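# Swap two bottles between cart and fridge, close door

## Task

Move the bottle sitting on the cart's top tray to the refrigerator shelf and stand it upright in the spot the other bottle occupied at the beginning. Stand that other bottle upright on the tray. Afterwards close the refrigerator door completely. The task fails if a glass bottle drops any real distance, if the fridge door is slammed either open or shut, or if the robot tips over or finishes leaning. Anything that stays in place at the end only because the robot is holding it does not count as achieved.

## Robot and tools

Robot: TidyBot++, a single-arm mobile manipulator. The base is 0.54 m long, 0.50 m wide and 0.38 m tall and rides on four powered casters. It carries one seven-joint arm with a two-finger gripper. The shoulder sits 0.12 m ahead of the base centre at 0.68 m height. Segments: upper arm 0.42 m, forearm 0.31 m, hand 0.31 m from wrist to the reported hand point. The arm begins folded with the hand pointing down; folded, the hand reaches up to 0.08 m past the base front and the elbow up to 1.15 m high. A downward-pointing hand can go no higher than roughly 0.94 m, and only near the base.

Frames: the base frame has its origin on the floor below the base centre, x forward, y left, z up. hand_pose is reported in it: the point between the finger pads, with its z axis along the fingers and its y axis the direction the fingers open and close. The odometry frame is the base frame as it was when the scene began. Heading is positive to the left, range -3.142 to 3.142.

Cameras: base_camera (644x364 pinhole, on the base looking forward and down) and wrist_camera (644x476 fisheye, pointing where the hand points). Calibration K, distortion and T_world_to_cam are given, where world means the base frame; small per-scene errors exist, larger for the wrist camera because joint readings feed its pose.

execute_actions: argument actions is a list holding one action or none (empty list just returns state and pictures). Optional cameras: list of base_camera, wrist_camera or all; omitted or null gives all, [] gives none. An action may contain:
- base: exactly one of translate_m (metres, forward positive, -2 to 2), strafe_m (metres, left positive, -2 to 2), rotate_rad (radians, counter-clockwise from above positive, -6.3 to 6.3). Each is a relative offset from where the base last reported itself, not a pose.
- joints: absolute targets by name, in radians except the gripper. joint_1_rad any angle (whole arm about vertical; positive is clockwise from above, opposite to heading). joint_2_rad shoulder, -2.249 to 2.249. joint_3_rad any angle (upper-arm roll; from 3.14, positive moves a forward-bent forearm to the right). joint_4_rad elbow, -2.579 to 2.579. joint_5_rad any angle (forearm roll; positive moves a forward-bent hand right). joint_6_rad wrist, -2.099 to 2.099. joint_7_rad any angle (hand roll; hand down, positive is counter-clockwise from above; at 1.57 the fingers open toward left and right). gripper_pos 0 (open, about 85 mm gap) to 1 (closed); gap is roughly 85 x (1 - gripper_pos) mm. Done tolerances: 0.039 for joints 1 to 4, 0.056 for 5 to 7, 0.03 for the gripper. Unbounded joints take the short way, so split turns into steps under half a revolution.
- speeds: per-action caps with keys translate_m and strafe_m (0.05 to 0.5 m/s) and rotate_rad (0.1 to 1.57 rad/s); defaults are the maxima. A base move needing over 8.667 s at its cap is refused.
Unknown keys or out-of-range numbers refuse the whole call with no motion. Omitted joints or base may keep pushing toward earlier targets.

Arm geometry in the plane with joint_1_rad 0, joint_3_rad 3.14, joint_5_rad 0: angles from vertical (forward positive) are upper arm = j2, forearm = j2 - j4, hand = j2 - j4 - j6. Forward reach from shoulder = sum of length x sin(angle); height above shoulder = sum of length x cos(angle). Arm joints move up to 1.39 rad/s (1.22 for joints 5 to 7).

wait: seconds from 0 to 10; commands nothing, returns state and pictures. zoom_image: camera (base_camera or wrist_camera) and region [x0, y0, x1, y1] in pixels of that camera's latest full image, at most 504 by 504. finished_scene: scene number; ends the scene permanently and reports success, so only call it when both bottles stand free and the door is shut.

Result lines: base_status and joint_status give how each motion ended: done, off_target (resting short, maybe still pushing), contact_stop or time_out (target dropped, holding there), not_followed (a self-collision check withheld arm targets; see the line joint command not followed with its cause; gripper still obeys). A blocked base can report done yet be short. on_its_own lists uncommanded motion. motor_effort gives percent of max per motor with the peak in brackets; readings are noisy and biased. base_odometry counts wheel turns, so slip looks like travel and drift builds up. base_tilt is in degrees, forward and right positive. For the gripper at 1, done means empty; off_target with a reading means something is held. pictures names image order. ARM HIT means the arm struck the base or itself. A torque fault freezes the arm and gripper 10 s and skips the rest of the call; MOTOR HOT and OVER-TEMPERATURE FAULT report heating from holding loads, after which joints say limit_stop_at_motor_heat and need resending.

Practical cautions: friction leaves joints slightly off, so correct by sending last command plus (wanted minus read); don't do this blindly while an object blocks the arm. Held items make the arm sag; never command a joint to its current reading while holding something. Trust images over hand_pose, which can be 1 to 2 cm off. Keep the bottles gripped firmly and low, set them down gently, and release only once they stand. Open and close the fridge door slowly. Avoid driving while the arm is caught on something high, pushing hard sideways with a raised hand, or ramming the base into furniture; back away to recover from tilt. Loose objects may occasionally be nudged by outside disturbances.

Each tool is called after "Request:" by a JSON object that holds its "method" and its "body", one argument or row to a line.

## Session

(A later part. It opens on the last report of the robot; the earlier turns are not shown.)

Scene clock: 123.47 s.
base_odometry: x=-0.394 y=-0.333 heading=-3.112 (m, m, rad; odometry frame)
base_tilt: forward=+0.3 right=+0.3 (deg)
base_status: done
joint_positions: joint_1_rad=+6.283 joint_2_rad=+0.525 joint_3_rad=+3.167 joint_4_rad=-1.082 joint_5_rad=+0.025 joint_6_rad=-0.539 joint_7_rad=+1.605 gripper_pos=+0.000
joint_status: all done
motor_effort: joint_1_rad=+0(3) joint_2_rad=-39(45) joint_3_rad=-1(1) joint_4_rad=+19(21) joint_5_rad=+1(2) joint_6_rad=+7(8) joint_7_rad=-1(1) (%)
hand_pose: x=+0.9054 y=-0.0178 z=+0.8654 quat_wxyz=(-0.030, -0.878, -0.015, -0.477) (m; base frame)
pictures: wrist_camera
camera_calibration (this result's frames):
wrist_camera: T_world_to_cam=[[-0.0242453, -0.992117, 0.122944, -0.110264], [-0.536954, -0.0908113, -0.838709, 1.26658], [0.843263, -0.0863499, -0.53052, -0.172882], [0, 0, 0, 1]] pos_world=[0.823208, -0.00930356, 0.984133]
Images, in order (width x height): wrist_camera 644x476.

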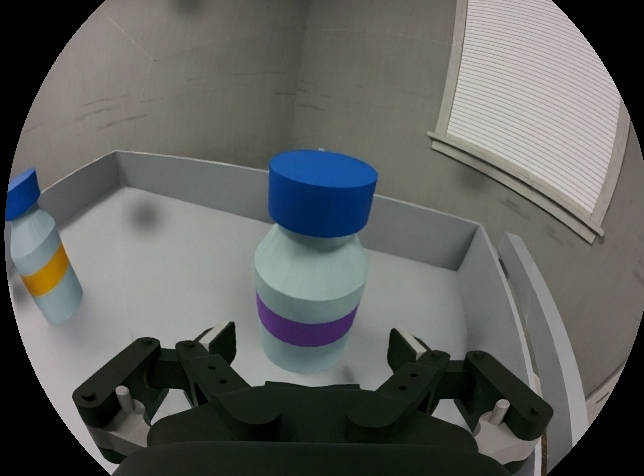

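Request:
{"method": "execute_actions", "body": {
  "actions": [
    {"base":{"translate_m":0.06},"speeds":{"translate_m":0.06}}
  ],
  "cameras": ["wrist_camera"]
}}

Scene clock: 126.57 s.
base_odometry: x=-0.455 y=-0.335 heading=-3.112 (m, m, rad; odometry frame)
base_tilt: forward=+0.3 right=+0.3 (deg)
base_status: done
joint_positions: joint_1_rad=+6.283 joint_2_rad=+0.523 joint_3_rad=+3.167 joint_4_rad=-1.082 joint_5_rad=+0.025 joint_6_rad=-0.539 joint_7_rad=+1.605 gripper_pos=+0.000
joint_status: not commanded
motor_effort: joint_1_rad=+1(2) joint_2_rad=-39(41) joint_3_rad=+1(2) joint_4_rad=+19(19) joint_5_rad=+1(1) joint_6_rad=+7(7) joint_7_rad=-1(1) (%)
hand_pose: x=+0.9051 y=-0.0178 z=+0.8669 quat_wxyz=(-0.030, -0.878, -0.015, -0.478) (m; base frame)
pictures: wrist_camera
camera_calibration (this result's frames):
wrist_camera: T_world_to_cam=[[-0.0244749, -0.992117, 0.122901, -0.110198], [-0.535329, -0.0908198, -0.839747, 1.26704], [0.844289, -0.0863454, -0.528887, -0.174244], [0, 0, 0, 1]] pos_world=[0.822699, -0.00930215, 0.985381]
Images, in order (width x height): wrist_camera 644x476.

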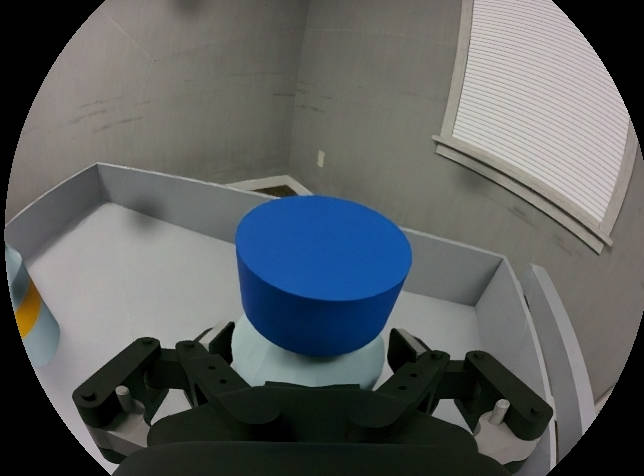

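Request:
{"method": "execute_actions", "body": {
  "actions": [
    {"joints":{"joint_2_rad":0.545}}
  ],
  "cameras": []
}}

Request:
{"method": "execute_actions", "body": {
  "actions": [
    {"joints":{"gripper_pos":1}}
  ],
  "cameras": ["wrist_camera"]
}}

Request:
{"method": "execute_actions", "body": {
  "actions": [
    {"joints":{"joint_2_rad":0.15,"joint_4_rad":-1.0,"joint_6_rad":-0.9}}
  ],
  "cameras": []
}}

Request:
{"method": "execute_actions", "body": {
  "actions": [
    {"base":{"translate_m":-0.35},"speeds":{"translate_m":0.25}}
  ],
  "cameras": ["wrist_camera"]
}}

Scene clock: 130.47 s.
base_odometry: x=-0.455 y=-0.335 heading=-3.112 (m, m, rad; odometry frame)
base_tilt: forward=+0.3 right=+0.3 (deg)
base_status: not commanded
joint_positions: joint_1_rad=+6.283 joint_2_rad=+0.534 joint_3_rad=+3.167 joint_4_rad=-1.082 joint_5_rad=+0.025 joint_6_rad=-0.539 joint_7_rad=+1.605 gripper_pos=+0.000
joint_status: all done
motor_effort: joint_1_rad=+1(1) joint_2_rad=-38(40) joint_3_rad=+0(1) joint_4_rad=+19(19) joint_5_rad=+1(1) joint_6_rad=+7(7) joint_7_rad=-1(1) (%)
hand_pose: x=+0.9071 y=-0.0178 z=+0.8585 quat_wxyz=(-0.030, -0.880, -0.015, -0.473) (m; base frame)
pictures: none
No camera images: the call's "cameras" was empty. Leave "cameras" out to get every camera's image.

Scene clock: 131.57 s.
base_odometry: x=-0.455 y=-0.335 heading=-3.112 (m, m, rad; odometry frame)
base_tilt: forward=+0.3 right=+0.3 (deg)
base_status: not commanded
joint_positions: joint_1_rad=+6.283 joint_2_rad=+0.534 joint_3_rad=+3.167 joint_4_rad=-1.081 joint_5_rad=+0.025 joint_6_rad=-0.537 joint_7_rad=+1.605 gripper_pos=+0.226
joint_status: gripper_pos off_target (ended at +0.226, target +1.000)
motor_effort: joint_1_rad=+1(4) joint_2_rad=-38(40) joint_3_rad=+0(3) joint_4_rad=+19(20) joint_5_rad=+1(2) joint_6_rad=+7(8) joint_7_rad=-1(1) (%)
hand_pose: x=+0.9074 y=-0.0178 z=+0.8595 quat_wxyz=(-0.030, -0.880, -0.015, -0.474) (m; base frame)
pictures: wrist_camera
camera_calibration (this result's frames):
wrist_camera: T_world_to_cam=[[-0.0235255, -0.992142, 0.122886, -0.110039], [-0.542129, -0.0906164, -0.835395, 1.26454], [0.839966, -0.0862731, -0.535737, -0.170181], [0, 0, 0, 1]] pos_world=[0.825902, -0.00926854, 0.978741]
Images, in order (width x height): wrist_camera 644x476.

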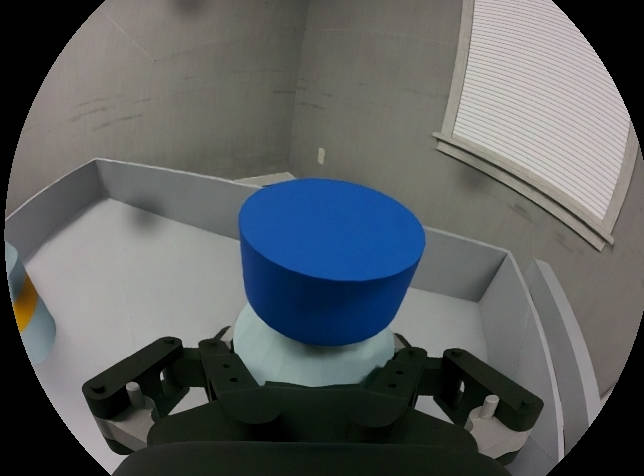

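Scene clock: 133.53 s.
base_odometry: x=-0.455 y=-0.335 heading=-3.112 (m, m, rad; odometry frame)
base_tilt: forward=+0.3 right=+0.3 (deg)
base_status: not commanded
joint_positions: joint_1_rad=+6.283 joint_2_rad=+0.166 joint_3_rad=+3.167 joint_4_rad=-1.012 joint_5_rad=+0.025 joint_6_rad=-0.873 joint_7_rad=+1.605 gripper_pos=+0.226
joint_status: all done
motor_effort: joint_1_rad=+1(1) joint_2_rad=-30(48) joint_3_rad=+0(0) joint_4_rad=+21(24) joint_5_rad=+1(1) joint_6_rad=+10(10) joint_7_rad=-1(1) (%)
hand_pose: x=+0.7551 y=-0.0191 z=+1.0735 quat_wxyz=(-0.030, -0.855, -0.007, -0.518) (m; base frame)
pictures: none
No camera images: the call's "cameras" was empty. Leave "cameras" out to get every camera's image.

Scene clock: 135.80 s.
base_odometry: x=-0.105 y=-0.324 heading=-3.112 (m, m, rad; odometry frame)
base_tilt: forward=+0.3 right=+0.3 (deg)
base_status: done
joint_positions: joint_1_rad=+6.283 joint_2_rad=+0.166 joint_3_rad=+3.167 joint_4_rad=-1.012 joint_5_rad=+0.025 joint_6_rad=-0.876 joint_7_rad=+1.605 gripper_pos=+0.226
joint_status: not commanded
motor_effort: joint_1_rad=+1(4) joint_2_rad=-30(34) joint_3_rad=+1(2) joint_4_rad=+21(22) joint_5_rad=+1(2) joint_6_rad=+9(10) joint_7_rad=-1(1) (%)
hand_pose: x=+0.7546 y=-0.0191 z=+1.0725 quat_wxyz=(-0.030, -0.856, -0.007, -0.517) (m; base frame)
pictures: wrist_camera
camera_calibration (this result's frames):
wrist_camera: T_world_to_cam=[[-0.0456297, -0.992704, 0.111607, -0.11237], [-0.458786, -0.0784193, -0.885079, 1.35016], [0.887374, -0.0915898, -0.451861, -0.0537415], [0, 0, 0, 1]] pos_world=[0.661996, -0.0105934, 1.18326]
Images, in order (width x height): wrist_camera 644x476.

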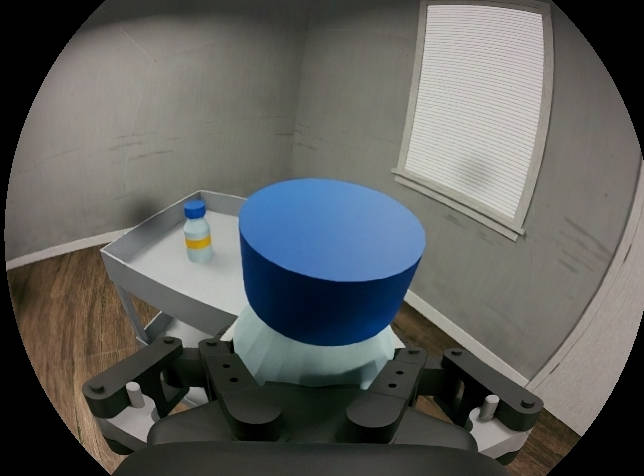

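Request:
{"method": "execute_actions", "body": {
  "actions": [
    {"base":{"rotate_rad":2.151},"speeds":{"rotate_rad":0.9}}
  ],
  "cameras": []
}}

Request:
{"method": "execute_actions", "body": {
  "actions": [
    {"base":{"strafe_m":-0.51},"joints":{"joint_1_rad":-0.06,"joint_2_rad":0.27,"joint_4_rad":-0.87,"joint_6_rad":-0.87},"speeds":{"strafe_m":0.3}}
  ],
  "cameras": []
}}

Request:
{"method": "execute_actions", "body": {
  "actions": [
    {"base":{"translate_m":0.5},"speeds":{"translate_m":0.25}}
  ]
}}

Scene clock: 144.73 s.
base_odometry: x=-0.105 y=-0.324 heading=-0.962 (m, m, rad; odometry frame)
base_tilt: forward=+0.3 right=+0.4 (deg)
base_status: done
joint_positions: joint_1_rad=+6.279 joint_2_rad=+0.166 joint_3_rad=+3.166 joint_4_rad=-1.012 joint_5_rad=+0.025 joint_6_rad=-0.876 joint_7_rad=+1.605 gripper_pos=+0.226
joint_status: not commanded
motor_effort: joint_1_rad=+1(4) joint_2_rad=-30(31) joint_3_rad=+0(3) joint_4_rad=+21(21) joint_5_rad=+1(2) joint_6_rad=+9(10) joint_7_rad=-1(1) (%)
hand_pose: x=+0.7547 y=-0.0162 z=+1.0725 quat_wxyz=(-0.028, -0.856, -0.009, -0.517) (m; base frame)
pictures: none
No camera images: the call's "cameras" was empty. Leave "cameras" out to get every camera's image.

Scene clock: 147.40 s.
base_odometry: x=-0.523 y=-0.617 heading=-0.961 (m, m, rad; odometry frame)
base_tilt: forward=+0.3 right=+0.4 (deg)
base_status: done
joint_positions: joint_1_rad=+6.229 joint_2_rad=+0.290 joint_3_rad=+3.166 joint_4_rad=-0.894 joint_5_rad=+0.025 joint_6_rad=-0.876 joint_7_rad=+1.605 gripper_pos=+0.226
joint_status: all done
motor_effort: joint_1_rad=+0(4) joint_2_rad=-34(36) joint_3_rad=+0(3) joint_4_rad=+21(23) joint_5_rad=+1(2) joint_6_rad=+9(10) joint_7_rad=-1(1) (%)
hand_pose: x=+0.8050 y=+0.0192 z=+1.0576 quat_wxyz=(-0.016, -0.857, -0.032, -0.515) (m; base frame)
pictures: none
No camera images: the call's "cameras" was empty. Leave "cameras" out to get every camera's image.

Scene clock: 150.27 s.
base_odometry: x=-0.236 y=-1.027 heading=-0.961 (m, m, rad; odometry frame)
base_tilt: forward=+0.3 right=+0.3 (deg)
base_status: done
joint_positions: joint_1_rad=+6.229 joint_2_rad=+0.293 joint_3_rad=+3.166 joint_4_rad=-0.894 joint_5_rad=+0.025 joint_6_rad=-0.876 joint_7_rad=+1.605 gripper_pos=+0.226
joint_status: not commanded
motor_effort: joint_1_rad=+1(4) joint_2_rad=-34(38) joint_3_rad=+0(3) joint_4_rad=+21(22) joint_5_rad=+1(2) joint_6_rad=+9(10) joint_7_rad=-1(1) (%)
hand_pose: x=+0.8061 y=+0.0193 z=+1.0558 quat_wxyz=(-0.016, -0.857, -0.032, -0.514) (m; base frame)
pictures: base_camera, wrist_camera
camera_calibration (this result's frames):
wrist_camera: T_world_to_cam=[[0.0111876, -0.993341, 0.114671, -0.119038], [-0.460805, -0.106897, -0.88104, 1.35992], [0.887431, -0.0429841, -0.458932, -0.0970173], [0, 0, 0, 1]] pos_world=[0.714085, 0.0229556, 1.16727]
Images, in order (width x height): base_camera 644x364, wrist_camera 644x476.

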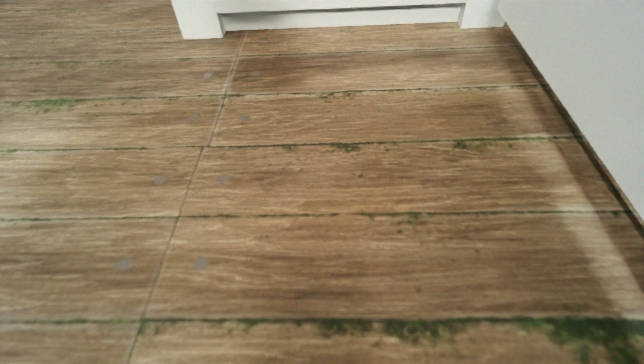

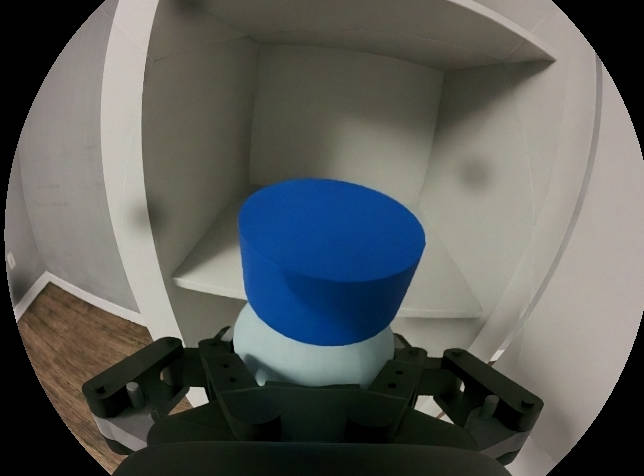

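Request:
{"method": "execute_actions", "body": {
  "actions": [
    {"base":{"translate_m":0.335},"speeds":{"translate_m":0.15}}
  ]
}}

Scene clock: 155.43 s.
base_odometry: x=-0.045 y=-1.302 heading=-0.961 (m, m, rad; odometry frame)
base_tilt: forward=+0.3 right=+0.3 (deg)
base_status: done
joint_positions: joint_1_rad=+6.229 joint_2_rad=+0.293 joint_3_rad=+3.166 joint_4_rad=-0.893 joint_5_rad=+0.025 joint_6_rad=-0.876 joint_7_rad=+1.605 gripper_pos=+0.226
joint_status: not commanded
motor_effort: joint_1_rad=+1(2) joint_2_rad=-34(37) joint_3_rad=+0(1) joint_4_rad=+21(22) joint_5_rad=+1(2) joint_6_rad=+9(10) joint_7_rad=-1(1) (%)
hand_pose: x=+0.8062 y=+0.0193 z=+1.0559 quat_wxyz=(-0.016, -0.857, -0.032, -0.514) (m; base frame)
pictures: base_camera, wrist_camera
camera_calibration (this result's frames):
wrist_camera: T_world_to_cam=[[0.0111668, -0.993341, 0.114671, -0.119027], [-0.460624, -0.106896, -0.881135, 1.35999], [0.887525, -0.0429806, -0.458751, -0.0973058], [0, 0, 0, 1]] pos_world=[0.714136, 0.0229604, 1.16735]
Images, in order (width x height): base_camera 644x364, wrist_camera 644x476.

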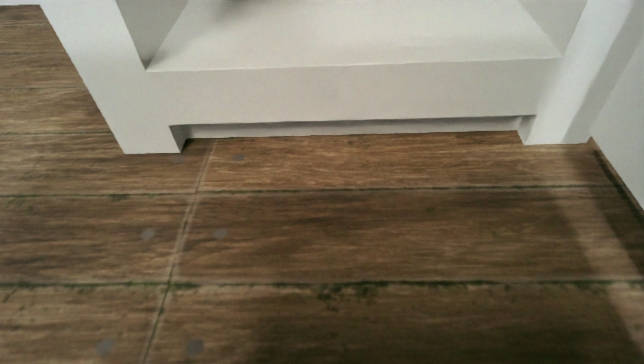

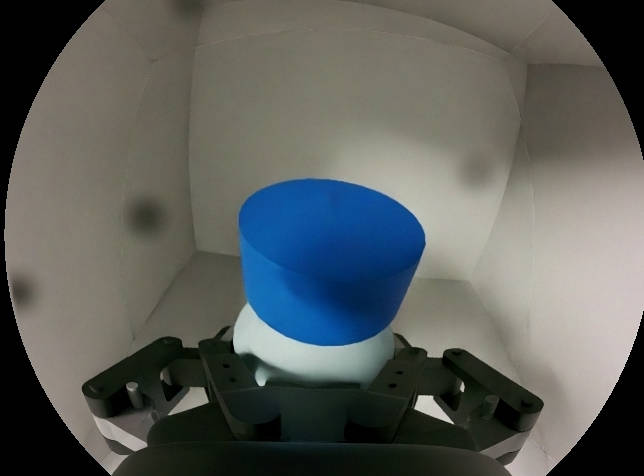

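Request:
{"method": "execute_actions", "body": {
  "actions": [
    {"base":{"strafe_m":-0.015},"joints":{"joint_2_rad":0.325,"joint_6_rad":-0.92}}
  ],
  "cameras": ["base_camera"]
}}

Scene clock: 158.47 s.
base_odometry: x=-0.057 y=-1.311 heading=-0.961 (m, m, rad; odometry frame)
base_tilt: forward=+0.3 right=+0.3 (deg)
base_status: done
joint_positions: joint_1_rad=+6.228 joint_2_rad=+0.343 joint_3_rad=+3.166 joint_4_rad=-0.892 joint_5_rad=+0.025 joint_6_rad=-0.894 joint_7_rad=+1.605 gripper_pos=+0.226
joint_status: all done
motor_effort: joint_1_rad=+1(5) joint_2_rad=-36(38) joint_3_rad=+1(3) joint_4_rad=+21(22) joint_5_rad=+1(2) joint_6_rad=+9(10) joint_7_rad=-1(1) (%)
hand_pose: x=+0.8214 y=+0.0203 z=+1.0170 quat_wxyz=(-0.017, -0.874, -0.033, -0.485) (m; base frame)
pictures: base_camera
Images, in order (width x height): base_camera 644x364.

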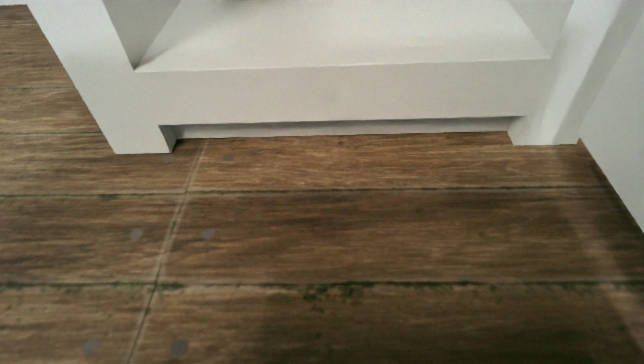

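Matches. Lower the rest.

Request:
{"method": "execute_actions", "body": {
  "actions": [
    {"joints":{"joint_2_rad":0.35}}
  ],
  "cameras": []
}}

Scene clock: 160.37 s.
base_odometry: x=-0.057 y=-1.311 heading=-0.961 (m, m, rad; odometry frame)
base_tilt: forward=+0.3 right=+0.3 (deg)
base_status: not commanded
joint_positions: joint_1_rad=+6.228 joint_2_rad=+0.362 joint_3_rad=+3.166 joint_4_rad=-0.892 joint_5_rad=+0.025 joint_6_rad=-0.894 joint_7_rad=+1.605 gripper_pos=+0.226
joint_status: all done
motor_effort: joint_1_rad=+1(1) joint_2_rad=-36(37) joint_3_rad=+1(0) joint_4_rad=+21(21) joint_5_rad=+1(1) joint_6_rad=+9(9) joint_7_rad=-1(1) (%)
hand_pose: x=+0.8275 y=+0.0206 z=+1.0040 quat_wxyz=(-0.017, -0.878, -0.033, -0.477) (m; base frame)
pictures: none
No camera images: the call's "cameras" was empty. Leave "cameras" out to get every camera's image.

Request:
{"method": "execute_actions", "body": {
  "actions": [
    {"joints":{"joint_2_rad":0.375}}
  ],
  "cameras": []
}}

Scene clock: 161.77 s.
base_odometry: x=-0.057 y=-1.311 heading=-0.961 (m, m, rad; odometry frame)
base_tilt: forward=+0.3 right=+0.3 (deg)
base_status: not commanded
joint_positions: joint_1_rad=+6.228 joint_2_rad=+0.376 joint_3_rad=+3.166 joint_4_rad=-0.890 joint_5_rad=+0.025 joint_6_rad=-0.894 joint_7_rad=+1.605 gripper_pos=+0.226
joint_status: all done
motor_effort: joint_1_rad=+1(0) joint_2_rad=-35(38) joint_3_rad=-1(0) joint_4_rad=+20(21) joint_5_rad=+1(1) joint_6_rad=+8(9) joint_7_rad=-1(1) (%)
hand_pose: x=+0.8322 y=+0.0209 z=+0.9946 quat_wxyz=(-0.017, -0.881, -0.033, -0.471) (m; base frame)
pictures: none
No camera images: the call's "cameras" was empty. Leave "cameras" out to get every camera's image.

Request:
{"method": "execute_actions", "body": {
  "actions": [
    {"joints":{"gripper_pos":0}}
  ],
  "cameras": []
}}

Request:
{"method": "execute_actions", "body": {
  "actions": [
    {"base":{"translate_m":-0.45},"speeds":{"translate_m":0.2}}
  ]
}}

Scene clock: 164.23 s.
base_odometry: x=-0.057 y=-1.311 heading=-0.961 (m, m, rad; odometry frame)
base_tilt: forward=+0.3 right=+0.3 (deg)
base_status: not commanded
joint_positions: joint_1_rad=+6.228 joint_2_rad=+0.376 joint_3_rad=+3.166 joint_4_rad=-0.880 joint_5_rad=+0.025 joint_6_rad=-0.894 joint_7_rad=+1.605 gripper_pos=+0.000
joint_status: all done
motor_effort: joint_1_rad=+1(1) joint_2_rad=-34(36) joint_3_rad=-1(1) joint_4_rad=+18(20) joint_5_rad=+1(1) joint_6_rad=+7(9) joint_7_rad=-1(1) (%)
hand_pose: x=+0.8331 y=+0.0209 z=+1.0000 quat_wxyz=(-0.017, -0.879, -0.033, -0.476) (m; base frame)
pictures: none
No camera images: the call's "cameras" was empty. Leave "cameras" out to get every camera's image.

Scene clock: 167.23 s.
base_odometry: x=-0.315 y=-0.942 heading=-0.961 (m, m, rad; odometry frame)
base_tilt: forward=+0.3 right=+0.4 (deg)
base_status: done
joint_positions: joint_1_rad=+6.228 joint_2_rad=+0.374 joint_3_rad=+3.166 joint_4_rad=-0.879 joint_5_rad=+0.025 joint_6_rad=-0.894 joint_7_rad=+1.605 gripper_pos=+0.000
joint_status: not commanded
motor_effort: joint_1_rad=+0(3) joint_2_rad=-33(37) joint_3_rad=+0(0) joint_4_rad=+18(19) joint_5_rad=+2(2) joint_6_rad=+7(7) joint_7_rad=-1(1) (%)
hand_pose: x=+0.8324 y=+0.0211 z=+1.0020 quat_wxyz=(-0.017, -0.878, -0.033, -0.477) (m; base frame)
pictures: base_camera, wrist_camera
camera_calibration (this result's frames):
wrist_camera: T_world_to_cam=[[0.0210499, -0.992826, 0.117699, -0.122679], [-0.533704, -0.110706, -0.838394, 1.34283], [0.845409, -0.0451682, -0.532206, -0.0365362], [0, 0, 0, 1]] pos_world=[0.750145, 0.0252108, 1.12082]
Images, in order (width x height): base_camera 644x364, wrist_camera 644x476.

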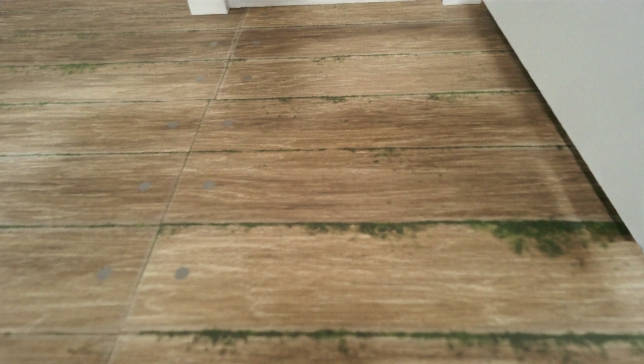

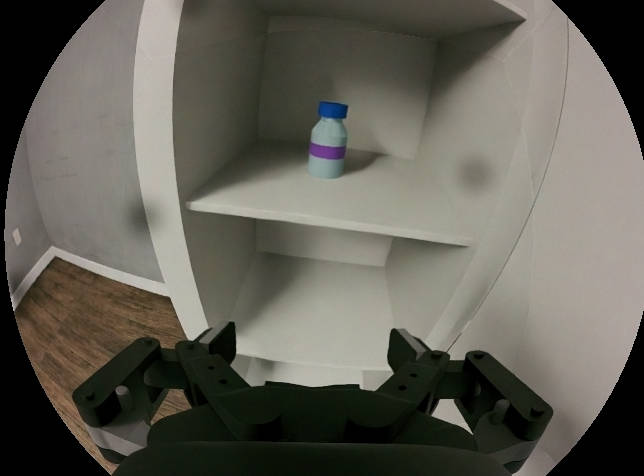

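Request:
{"method": "execute_actions", "body": {
  "actions": [
    {"joints":{"joint_2_rad":-0.34,"joint_4_rad":-2.5,"joint_6_rad":-0.85}}
  ],
  "cameras": []
}}

Request:
{"method": "execute_actions", "body": {
  "actions": [
    {"base":{"strafe_m":-0.7},"joints":{"joint_1_rad":1.57}}
  ],
  "cameras": []
}}

Request:
{"method": "execute_actions", "body": {
  "actions": [
    {"base":{"translate_m":0.46},"speeds":{"translate_m":0.3}}
  ],
  "cameras": ["base_camera"]
}}

Scene clock: 174.03 s.
base_odometry: x=-0.315 y=-0.942 heading=-0.961 (m, m, rad; odometry frame)
base_tilt: forward=+0.3 right=+0.3 (deg)
base_status: not commanded
joint_positions: joint_1_rad=+6.228 joint_2_rad=-0.328 joint_3_rad=+3.166 joint_4_rad=-2.491 joint_5_rad=+0.025 joint_6_rad=-0.893 joint_7_rad=+1.605 gripper_pos=+0.000
joint_status: all done
motor_effort: joint_1_rad=+1(1) joint_2_rad=-3(33) joint_3_rad=+1(0) joint_4_rad=+12(18) joint_5_rad=+1(1) joint_6_rad=+1(6) joint_7_rad=-1(1) (%)
hand_pose: x=+0.2711 y=+0.0008 z=+0.5945 quat_wxyz=(-0.006, -0.998, -0.040, -0.042) (m; base frame)
pictures: none
No camera images: the call's "cameras" was empty. Leave "cameras" out to get every camera's image.

Scene clock: 176.87 s.
base_odometry: x=-0.889 y=-1.342 heading=-0.962 (m, m, rad; odometry frame)
base_tilt: forward=+0.3 right=+0.4 (deg)
base_status: done
joint_positions: joint_1_rad=+7.834 joint_2_rad=-0.329 joint_3_rad=+3.166 joint_4_rad=-2.491 joint_5_rad=+0.025 joint_6_rad=-0.889 joint_7_rad=+1.605 gripper_pos=+0.000
joint_status: all done
motor_effort: joint_1_rad=+1(1) joint_2_rad=-2(4) joint_3_rad=+1(2) joint_4_rad=+12(13) joint_5_rad=+1(2) joint_6_rad=+1(1) joint_7_rad=-1(1) (%)
hand_pose: x=+0.1145 y=-0.1534 z=+0.5948 quat_wxyz=(-0.037, -0.722, +0.690, -0.027) (m; base frame)
pictures: none
No camera images: the call's "cameras" was empty. Leave "cameras" out to get every camera's image.

Scene clock: 179.33 s.
base_odometry: x=-0.626 y=-1.720 heading=-0.962 (m, m, rad; odometry frame)
base_tilt: forward=+0.3 right=+0.3 (deg)
base_status: done
joint_positions: joint_1_rad=+7.834 joint_2_rad=-0.329 joint_3_rad=+3.166 joint_4_rad=-2.491 joint_5_rad=+0.025 joint_6_rad=-0.889 joint_7_rad=+1.605 gripper_pos=+0.000
joint_status: not commanded
motor_effort: joint_1_rad=+1(1) joint_2_rad=-2(3) joint_3_rad=-1(1) joint_4_rad=+12(13) joint_5_rad=+1(2) joint_6_rad=+1(1) joint_7_rad=-1(1) (%)
hand_pose: x=+0.1145 y=-0.1534 z=+0.5948 quat_wxyz=(-0.037, -0.722, +0.690, -0.027) (m; base frame)
pictures: base_camera
Images, in order (width x height): base_camera 644x364.

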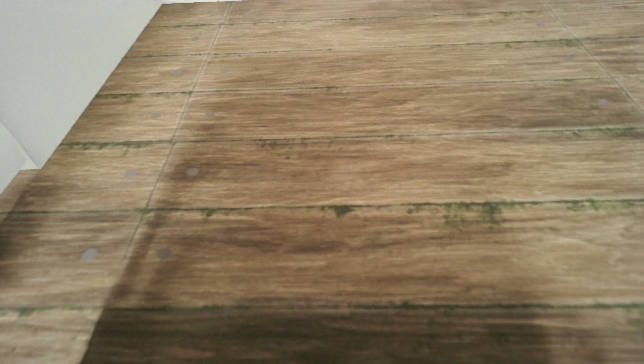

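Same as scene 1; repeat.

Request:
{"method": "execute_actions", "body": {
  "actions": [
    {"base":{"strafe_m":0.12},"speeds":{"strafe_m":0.1}}
  ],
  "cameras": []
}}

Request:
{"method": "execute_actions", "body": {
  "actions": [
    {"base":{"strafe_m":0.5},"speeds":{"strafe_m":0.065}}
  ],
  "cameras": ["base_camera"]
}}

Request:
{"method": "execute_actions", "body": {
  "actions": [
    {"base":{"translate_m":0.31},"speeds":{"translate_m":0.05}}
  ],
  "cameras": ["base_camera"]
}}

Scene clock: 183.23 s.
base_odometry: x=-0.527 y=-1.652 heading=-0.962 (m, m, rad; odometry frame)
base_tilt: forward=+0.3 right=+0.3 (deg)
base_status: done
joint_positions: joint_1_rad=+7.834 joint_2_rad=-0.333 joint_3_rad=+3.166 joint_4_rad=-2.493 joint_5_rad=+0.025 joint_6_rad=-0.888 joint_7_rad=+1.605 gripper_pos=+0.000
joint_status: not commanded
motor_effort: joint_1_rad=+1(1) joint_2_rad=-2(4) joint_3_rad=+0(0) joint_4_rad=+13(13) joint_5_rad=+1(1) joint_6_rad=+1(2) joint_7_rad=-1(1) (%)
hand_pose: x=+0.1145 y=-0.1531 z=+0.5950 quat_wxyz=(-0.038, -0.722, +0.690, -0.028) (m; base frame)
pictures: none
No camera images: the call's "cameras" was empty. Leave "cameras" out to get every camera's image.

Scene clock: 191.40 s.
base_odometry: x=-0.117 y=-1.366 heading=-0.962 (m, m, rad; odometry frame)
base_tilt: forward=+0.3 right=+0.3 (deg)
base_status: done
joint_positions: joint_1_rad=+7.834 joint_2_rad=-0.335 joint_3_rad=+3.166 joint_4_rad=-2.494 joint_5_rad=+0.025 joint_6_rad=-0.888 joint_7_rad=+1.605 gripper_pos=+0.000
joint_status: not commanded
motor_effort: joint_1_rad=+0(1) joint_2_rad=-2(5) joint_3_rad=+1(0) joint_4_rad=+12(14) joint_5_rad=+1(2) joint_6_rad=+1(2) joint_7_rad=-1(1) (%)
hand_pose: x=+0.1145 y=-0.1530 z=+0.5950 quat_wxyz=(-0.038, -0.722, +0.690, -0.028) (m; base frame)
pictures: base_camera
Images, in order (width x height): base_camera 644x364.

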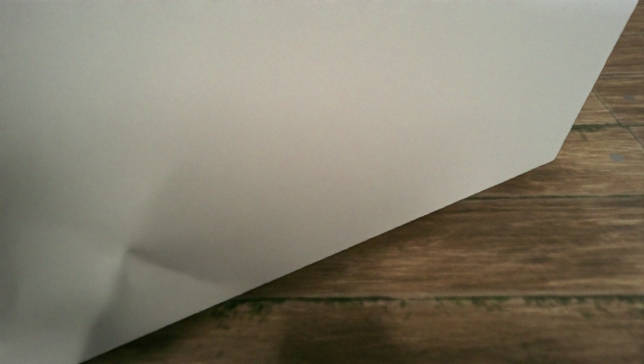

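Scene clock: 202.33 s.
base_odometry: x=+0.030 y=-1.575 heading=-0.962 (m, m, rad; odometry frame)
base_tilt: forward=+0.3 right=+0.3 (deg)
base_status: translate_m time_out (by the wheels' count: +0.256 of +0.310)
joint_positions: joint_1_rad=+7.835 joint_2_rad=-0.335 joint_3_rad=+3.166 joint_4_rad=-2.495 joint_5_rad=+0.025 joint_6_rad=-0.887 joint_7_rad=+1.605 gripper_pos=+0.000
joint_status: not commanded
motor_effort: joint_1_rad=+1(2) joint_2_rad=-1(5) joint_3_rad=+1(4) joint_4_rad=+13(14) joint_5_rad=+1(2) joint_6_rad=+1(2) joint_7_rad=-1(1) (%)
hand_pose: x=+0.1144 y=-0.1525 z=+0.5946 quat_wxyz=(-0.038, -0.722, +0.690, -0.028) (m; base frame)
pictures: base_camera
Images, in order (width x height): base_camera 644x364.

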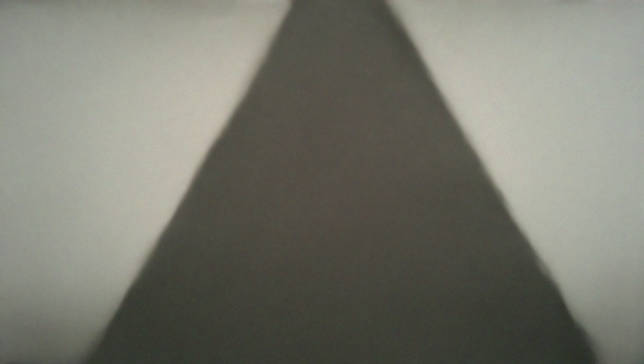

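Request:
{"method": "execute_actions", "body": {
  "actions": [
    {"base":{"translate_m":-0.3}}
  ],
  "cameras": ["base_camera"]
}}

Scene clock: 205.60 s.
base_odometry: x=-0.142 y=-1.329 heading=-0.963 (m, m, rad; odometry frame)
base_tilt: forward=+0.3 right=+0.3 (deg)
base_status: done
joint_positions: joint_1_rad=+7.835 joint_2_rad=-0.335 joint_3_rad=+3.166 joint_4_rad=-2.495 joint_5_rad=+0.025 joint_6_rad=-0.887 joint_7_rad=+1.605 gripper_pos=+0.000
joint_status: not commanded
motor_effort: joint_1_rad=+1(1) joint_2_rad=-1(4) joint_3_rad=+0(1) joint_4_rad=+12(13) joint_5_rad=+1(2) joint_6_rad=+1(2) joint_7_rad=-1(1) (%)
hand_pose: x=+0.1144 y=-0.1526 z=+0.5946 quat_wxyz=(-0.038, -0.722, +0.690, -0.028) (m; base frame)
pictures: base_camera
Images, in order (width x height): base_camera 644x364.

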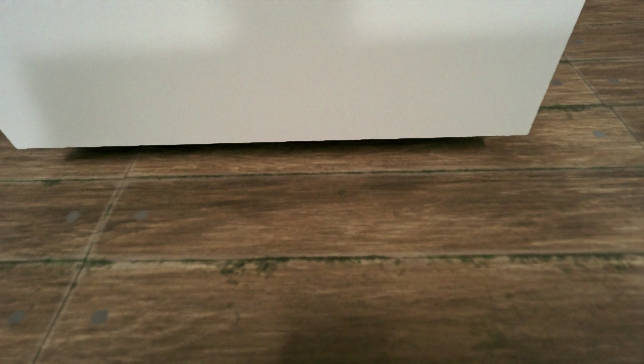

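Request:
{"method": "execute_actions", "body": {
  "actions": [
    {"base":{"strafe_m":0.28}}
  ],
  "cameras": []
}}

Request:
{"method": "execute_actions", "body": {
  "actions": [
    {"base":{"translate_m":0.2},"speeds":{"translate_m":0.15}}
  ],
  "cameras": []
}}

Request:
{"method": "execute_actions", "body": {
  "actions": [
    {"base":{"translate_m":0.07},"speeds":{"translate_m":0.05}}
  ],
  "cameras": []
}}

Scene clock: 210.23 s.
base_odometry: x=+0.088 y=-1.168 heading=-0.962 (m, m, rad; odometry frame)
base_tilt: forward=+0.3 right=+0.3 (deg)
base_status: done
joint_positions: joint_1_rad=+7.835 joint_2_rad=-0.339 joint_3_rad=+3.166 joint_4_rad=-2.497 joint_5_rad=+0.025 joint_6_rad=-0.887 joint_7_rad=+1.605 gripper_pos=+0.000
joint_status: not commanded
motor_effort: joint_1_rad=+1(1) joint_2_rad=-2(4) joint_3_rad=+1(0) joint_4_rad=+13(14) joint_5_rad=+1(1) joint_6_rad=+1(2) joint_7_rad=-1(1) (%)
hand_pose: x=+0.1145 y=-0.1519 z=+0.5946 quat_wxyz=(-0.039, -0.722, +0.690, -0.029) (m; base frame)
pictures: none
No camera images: the call's "cameras" was empty. Leave "cameras" out to get every camera's image.

Scene clock: 212.20 s.
base_odometry: x=+0.203 y=-1.332 heading=-0.962 (m, m, rad; odometry frame)
base_tilt: forward=+0.3 right=+0.3 (deg)
base_status: done
joint_positions: joint_1_rad=+7.835 joint_2_rad=-0.339 joint_3_rad=+3.166 joint_4_rad=-2.497 joint_5_rad=+0.025 joint_6_rad=-0.887 joint_7_rad=+1.605 gripper_pos=+0.000
joint_status: not commanded
motor_effort: joint_1_rad=+1(1) joint_2_rad=-2(2) joint_3_rad=+0(1) joint_4_rad=+12(13) joint_5_rad=+1(2) joint_6_rad=+1(1) joint_7_rad=-1(1) (%)
hand_pose: x=+0.1145 y=-0.1519 z=+0.5946 quat_wxyz=(-0.039, -0.722, +0.690, -0.029) (m; base frame)
pictures: none
No camera images: the call's "cameras" was empty. Leave "cameras" out to get every camera's image.

Scene clock: 214.03 s.
base_odometry: x=+0.243 y=-1.390 heading=-0.962 (m, m, rad; odometry frame)
base_tilt: forward=+0.3 right=+0.3 (deg)
base_status: done
joint_positions: joint_1_rad=+7.835 joint_2_rad=-0.339 joint_3_rad=+3.166 joint_4_rad=-2.497 joint_5_rad=+0.025 joint_6_rad=-0.887 joint_7_rad=+1.605 gripper_pos=+0.000
joint_status: not commanded
motor_effort: joint_1_rad=+1(1) joint_2_rad=-2(3) joint_3_rad=+1(1) joint_4_rad=+13(13) joint_5_rad=+1(2) joint_6_rad=+1(1) joint_7_rad=-1(1) (%)
hand_pose: x=+0.1145 y=-0.1519 z=+0.5946 quat_wxyz=(-0.039, -0.722, +0.690, -0.029) (m; base frame)
pictures: none
No camera images: the call's "cameras" was empty. Leave "cameras" out to get every camera's image.

Request:
{"method": "execute_actions", "body": {
  "actions": [
    {"base":{"translate_m":0.03},"speeds":{"translate_m":0.05}}
  ],
  "cameras": []
}}

Scene clock: 215.90 s.
base_odometry: x=+0.260 y=-1.415 heading=-0.962 (m, m, rad; odometry frame)
base_tilt: forward=+0.3 right=+0.4 (deg)
base_status: done
joint_positions: joint_1_rad=+7.835 joint_2_rad=-0.339 joint_3_rad=+3.166 joint_4_rad=-2.497 joint_5_rad=+0.025 joint_6_rad=-0.887 joint_7_rad=+1.605 gripper_pos=+0.000
joint_status: not commanded
motor_effort: joint_1_rad=+1(1) joint_2_rad=-2(3) joint_3_rad=+0(1) joint_4_rad=+13(13) joint_5_rad=+1(2) joint_6_rad=+2(1) joint_7_rad=-1(1) (%)
hand_pose: x=+0.1145 y=-0.1519 z=+0.5946 quat_wxyz=(-0.039, -0.722, +0.690, -0.029) (m; base frame)
pictures: none
No camera images: the call's "cameras" was empty. Leave "cameras" out to get every camera's image.

Request:
{"method": "execute_actions", "body": {
  "actions": [
    {"base":{"translate_m":0.03},"speeds":{"translate_m":0.05}}
  ],
  "cameras": []
}}

Scene clock: 219.70 s.
base_odometry: x=+0.264 y=-1.419 heading=-0.962 (m, m, rad; odometry frame)
base_tilt: forward=+0.3 right=+0.3 (deg)
base_status: translate_m time_out (by the wheels' count: +0.006 of +0.030)
joint_positions: joint_1_rad=+7.835 joint_2_rad=-0.339 joint_3_rad=+3.166 joint_4_rad=-2.498 joint_5_rad=+0.025 joint_6_rad=-0.886 joint_7_rad=+1.605 gripper_pos=+0.000
joint_status: not commanded
motor_effort: joint_1_rad=+1(2) joint_2_rad=-2(4) joint_3_rad=+1(4) joint_4_rad=+13(14) joint_5_rad=+1(2) joint_6_rad=+1(2) joint_7_rad=-1(1) (%)
hand_pose: x=+0.1144 y=-0.1518 z=+0.5944 quat_wxyz=(-0.039, -0.722, +0.690, -0.029) (m; base frame)
pictures: none
No camera images: the call's "cameras" was empty. Leave "cameras" out to get every camera's image.

Request:
{"method": "execute_actions", "body": {
  "actions": [
    {"base":{"translate_m":-0.12}}
  ],
  "cameras": ["base_camera"]
}}

Request:
{"method": "finished_scene", "body": {
  "scene": 2
}}

Scene clock: 222.10 s.
base_odometry: x=+0.196 y=-1.321 heading=-0.962 (m, m, rad; odometry frame)
base_tilt: forward=+0.3 right=+0.3 (deg)
base_status: done
joint_positions: joint_1_rad=+7.835 joint_2_rad=-0.340 joint_3_rad=+3.166 joint_4_rad=-2.498 joint_5_rad=+0.025 joint_6_rad=-0.886 joint_7_rad=+1.605 gripper_pos=+0.000
joint_status: not commanded
motor_effort: joint_1_rad=+1(1) joint_2_rad=-1(3) joint_3_rad=+1(1) joint_4_rad=+12(13) joint_5_rad=+1(1) joint_6_rad=+1(2) joint_7_rad=-1(1) (%)
hand_pose: x=+0.1144 y=-0.1518 z=+0.5945 quat_wxyz=(-0.039, -0.722, +0.690, -0.029) (m; base frame)
pictures: base_camera
Images, in order (width x height): base_camera 644x364.

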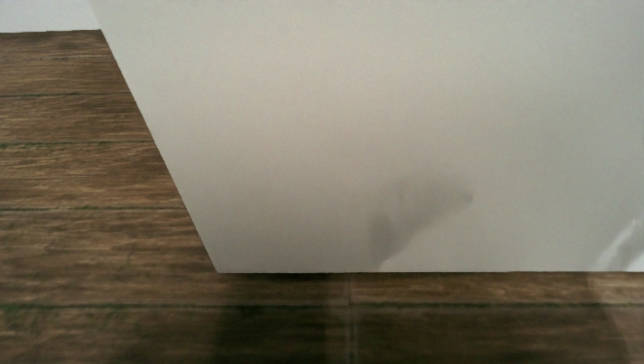

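The scene is finished: the task was done.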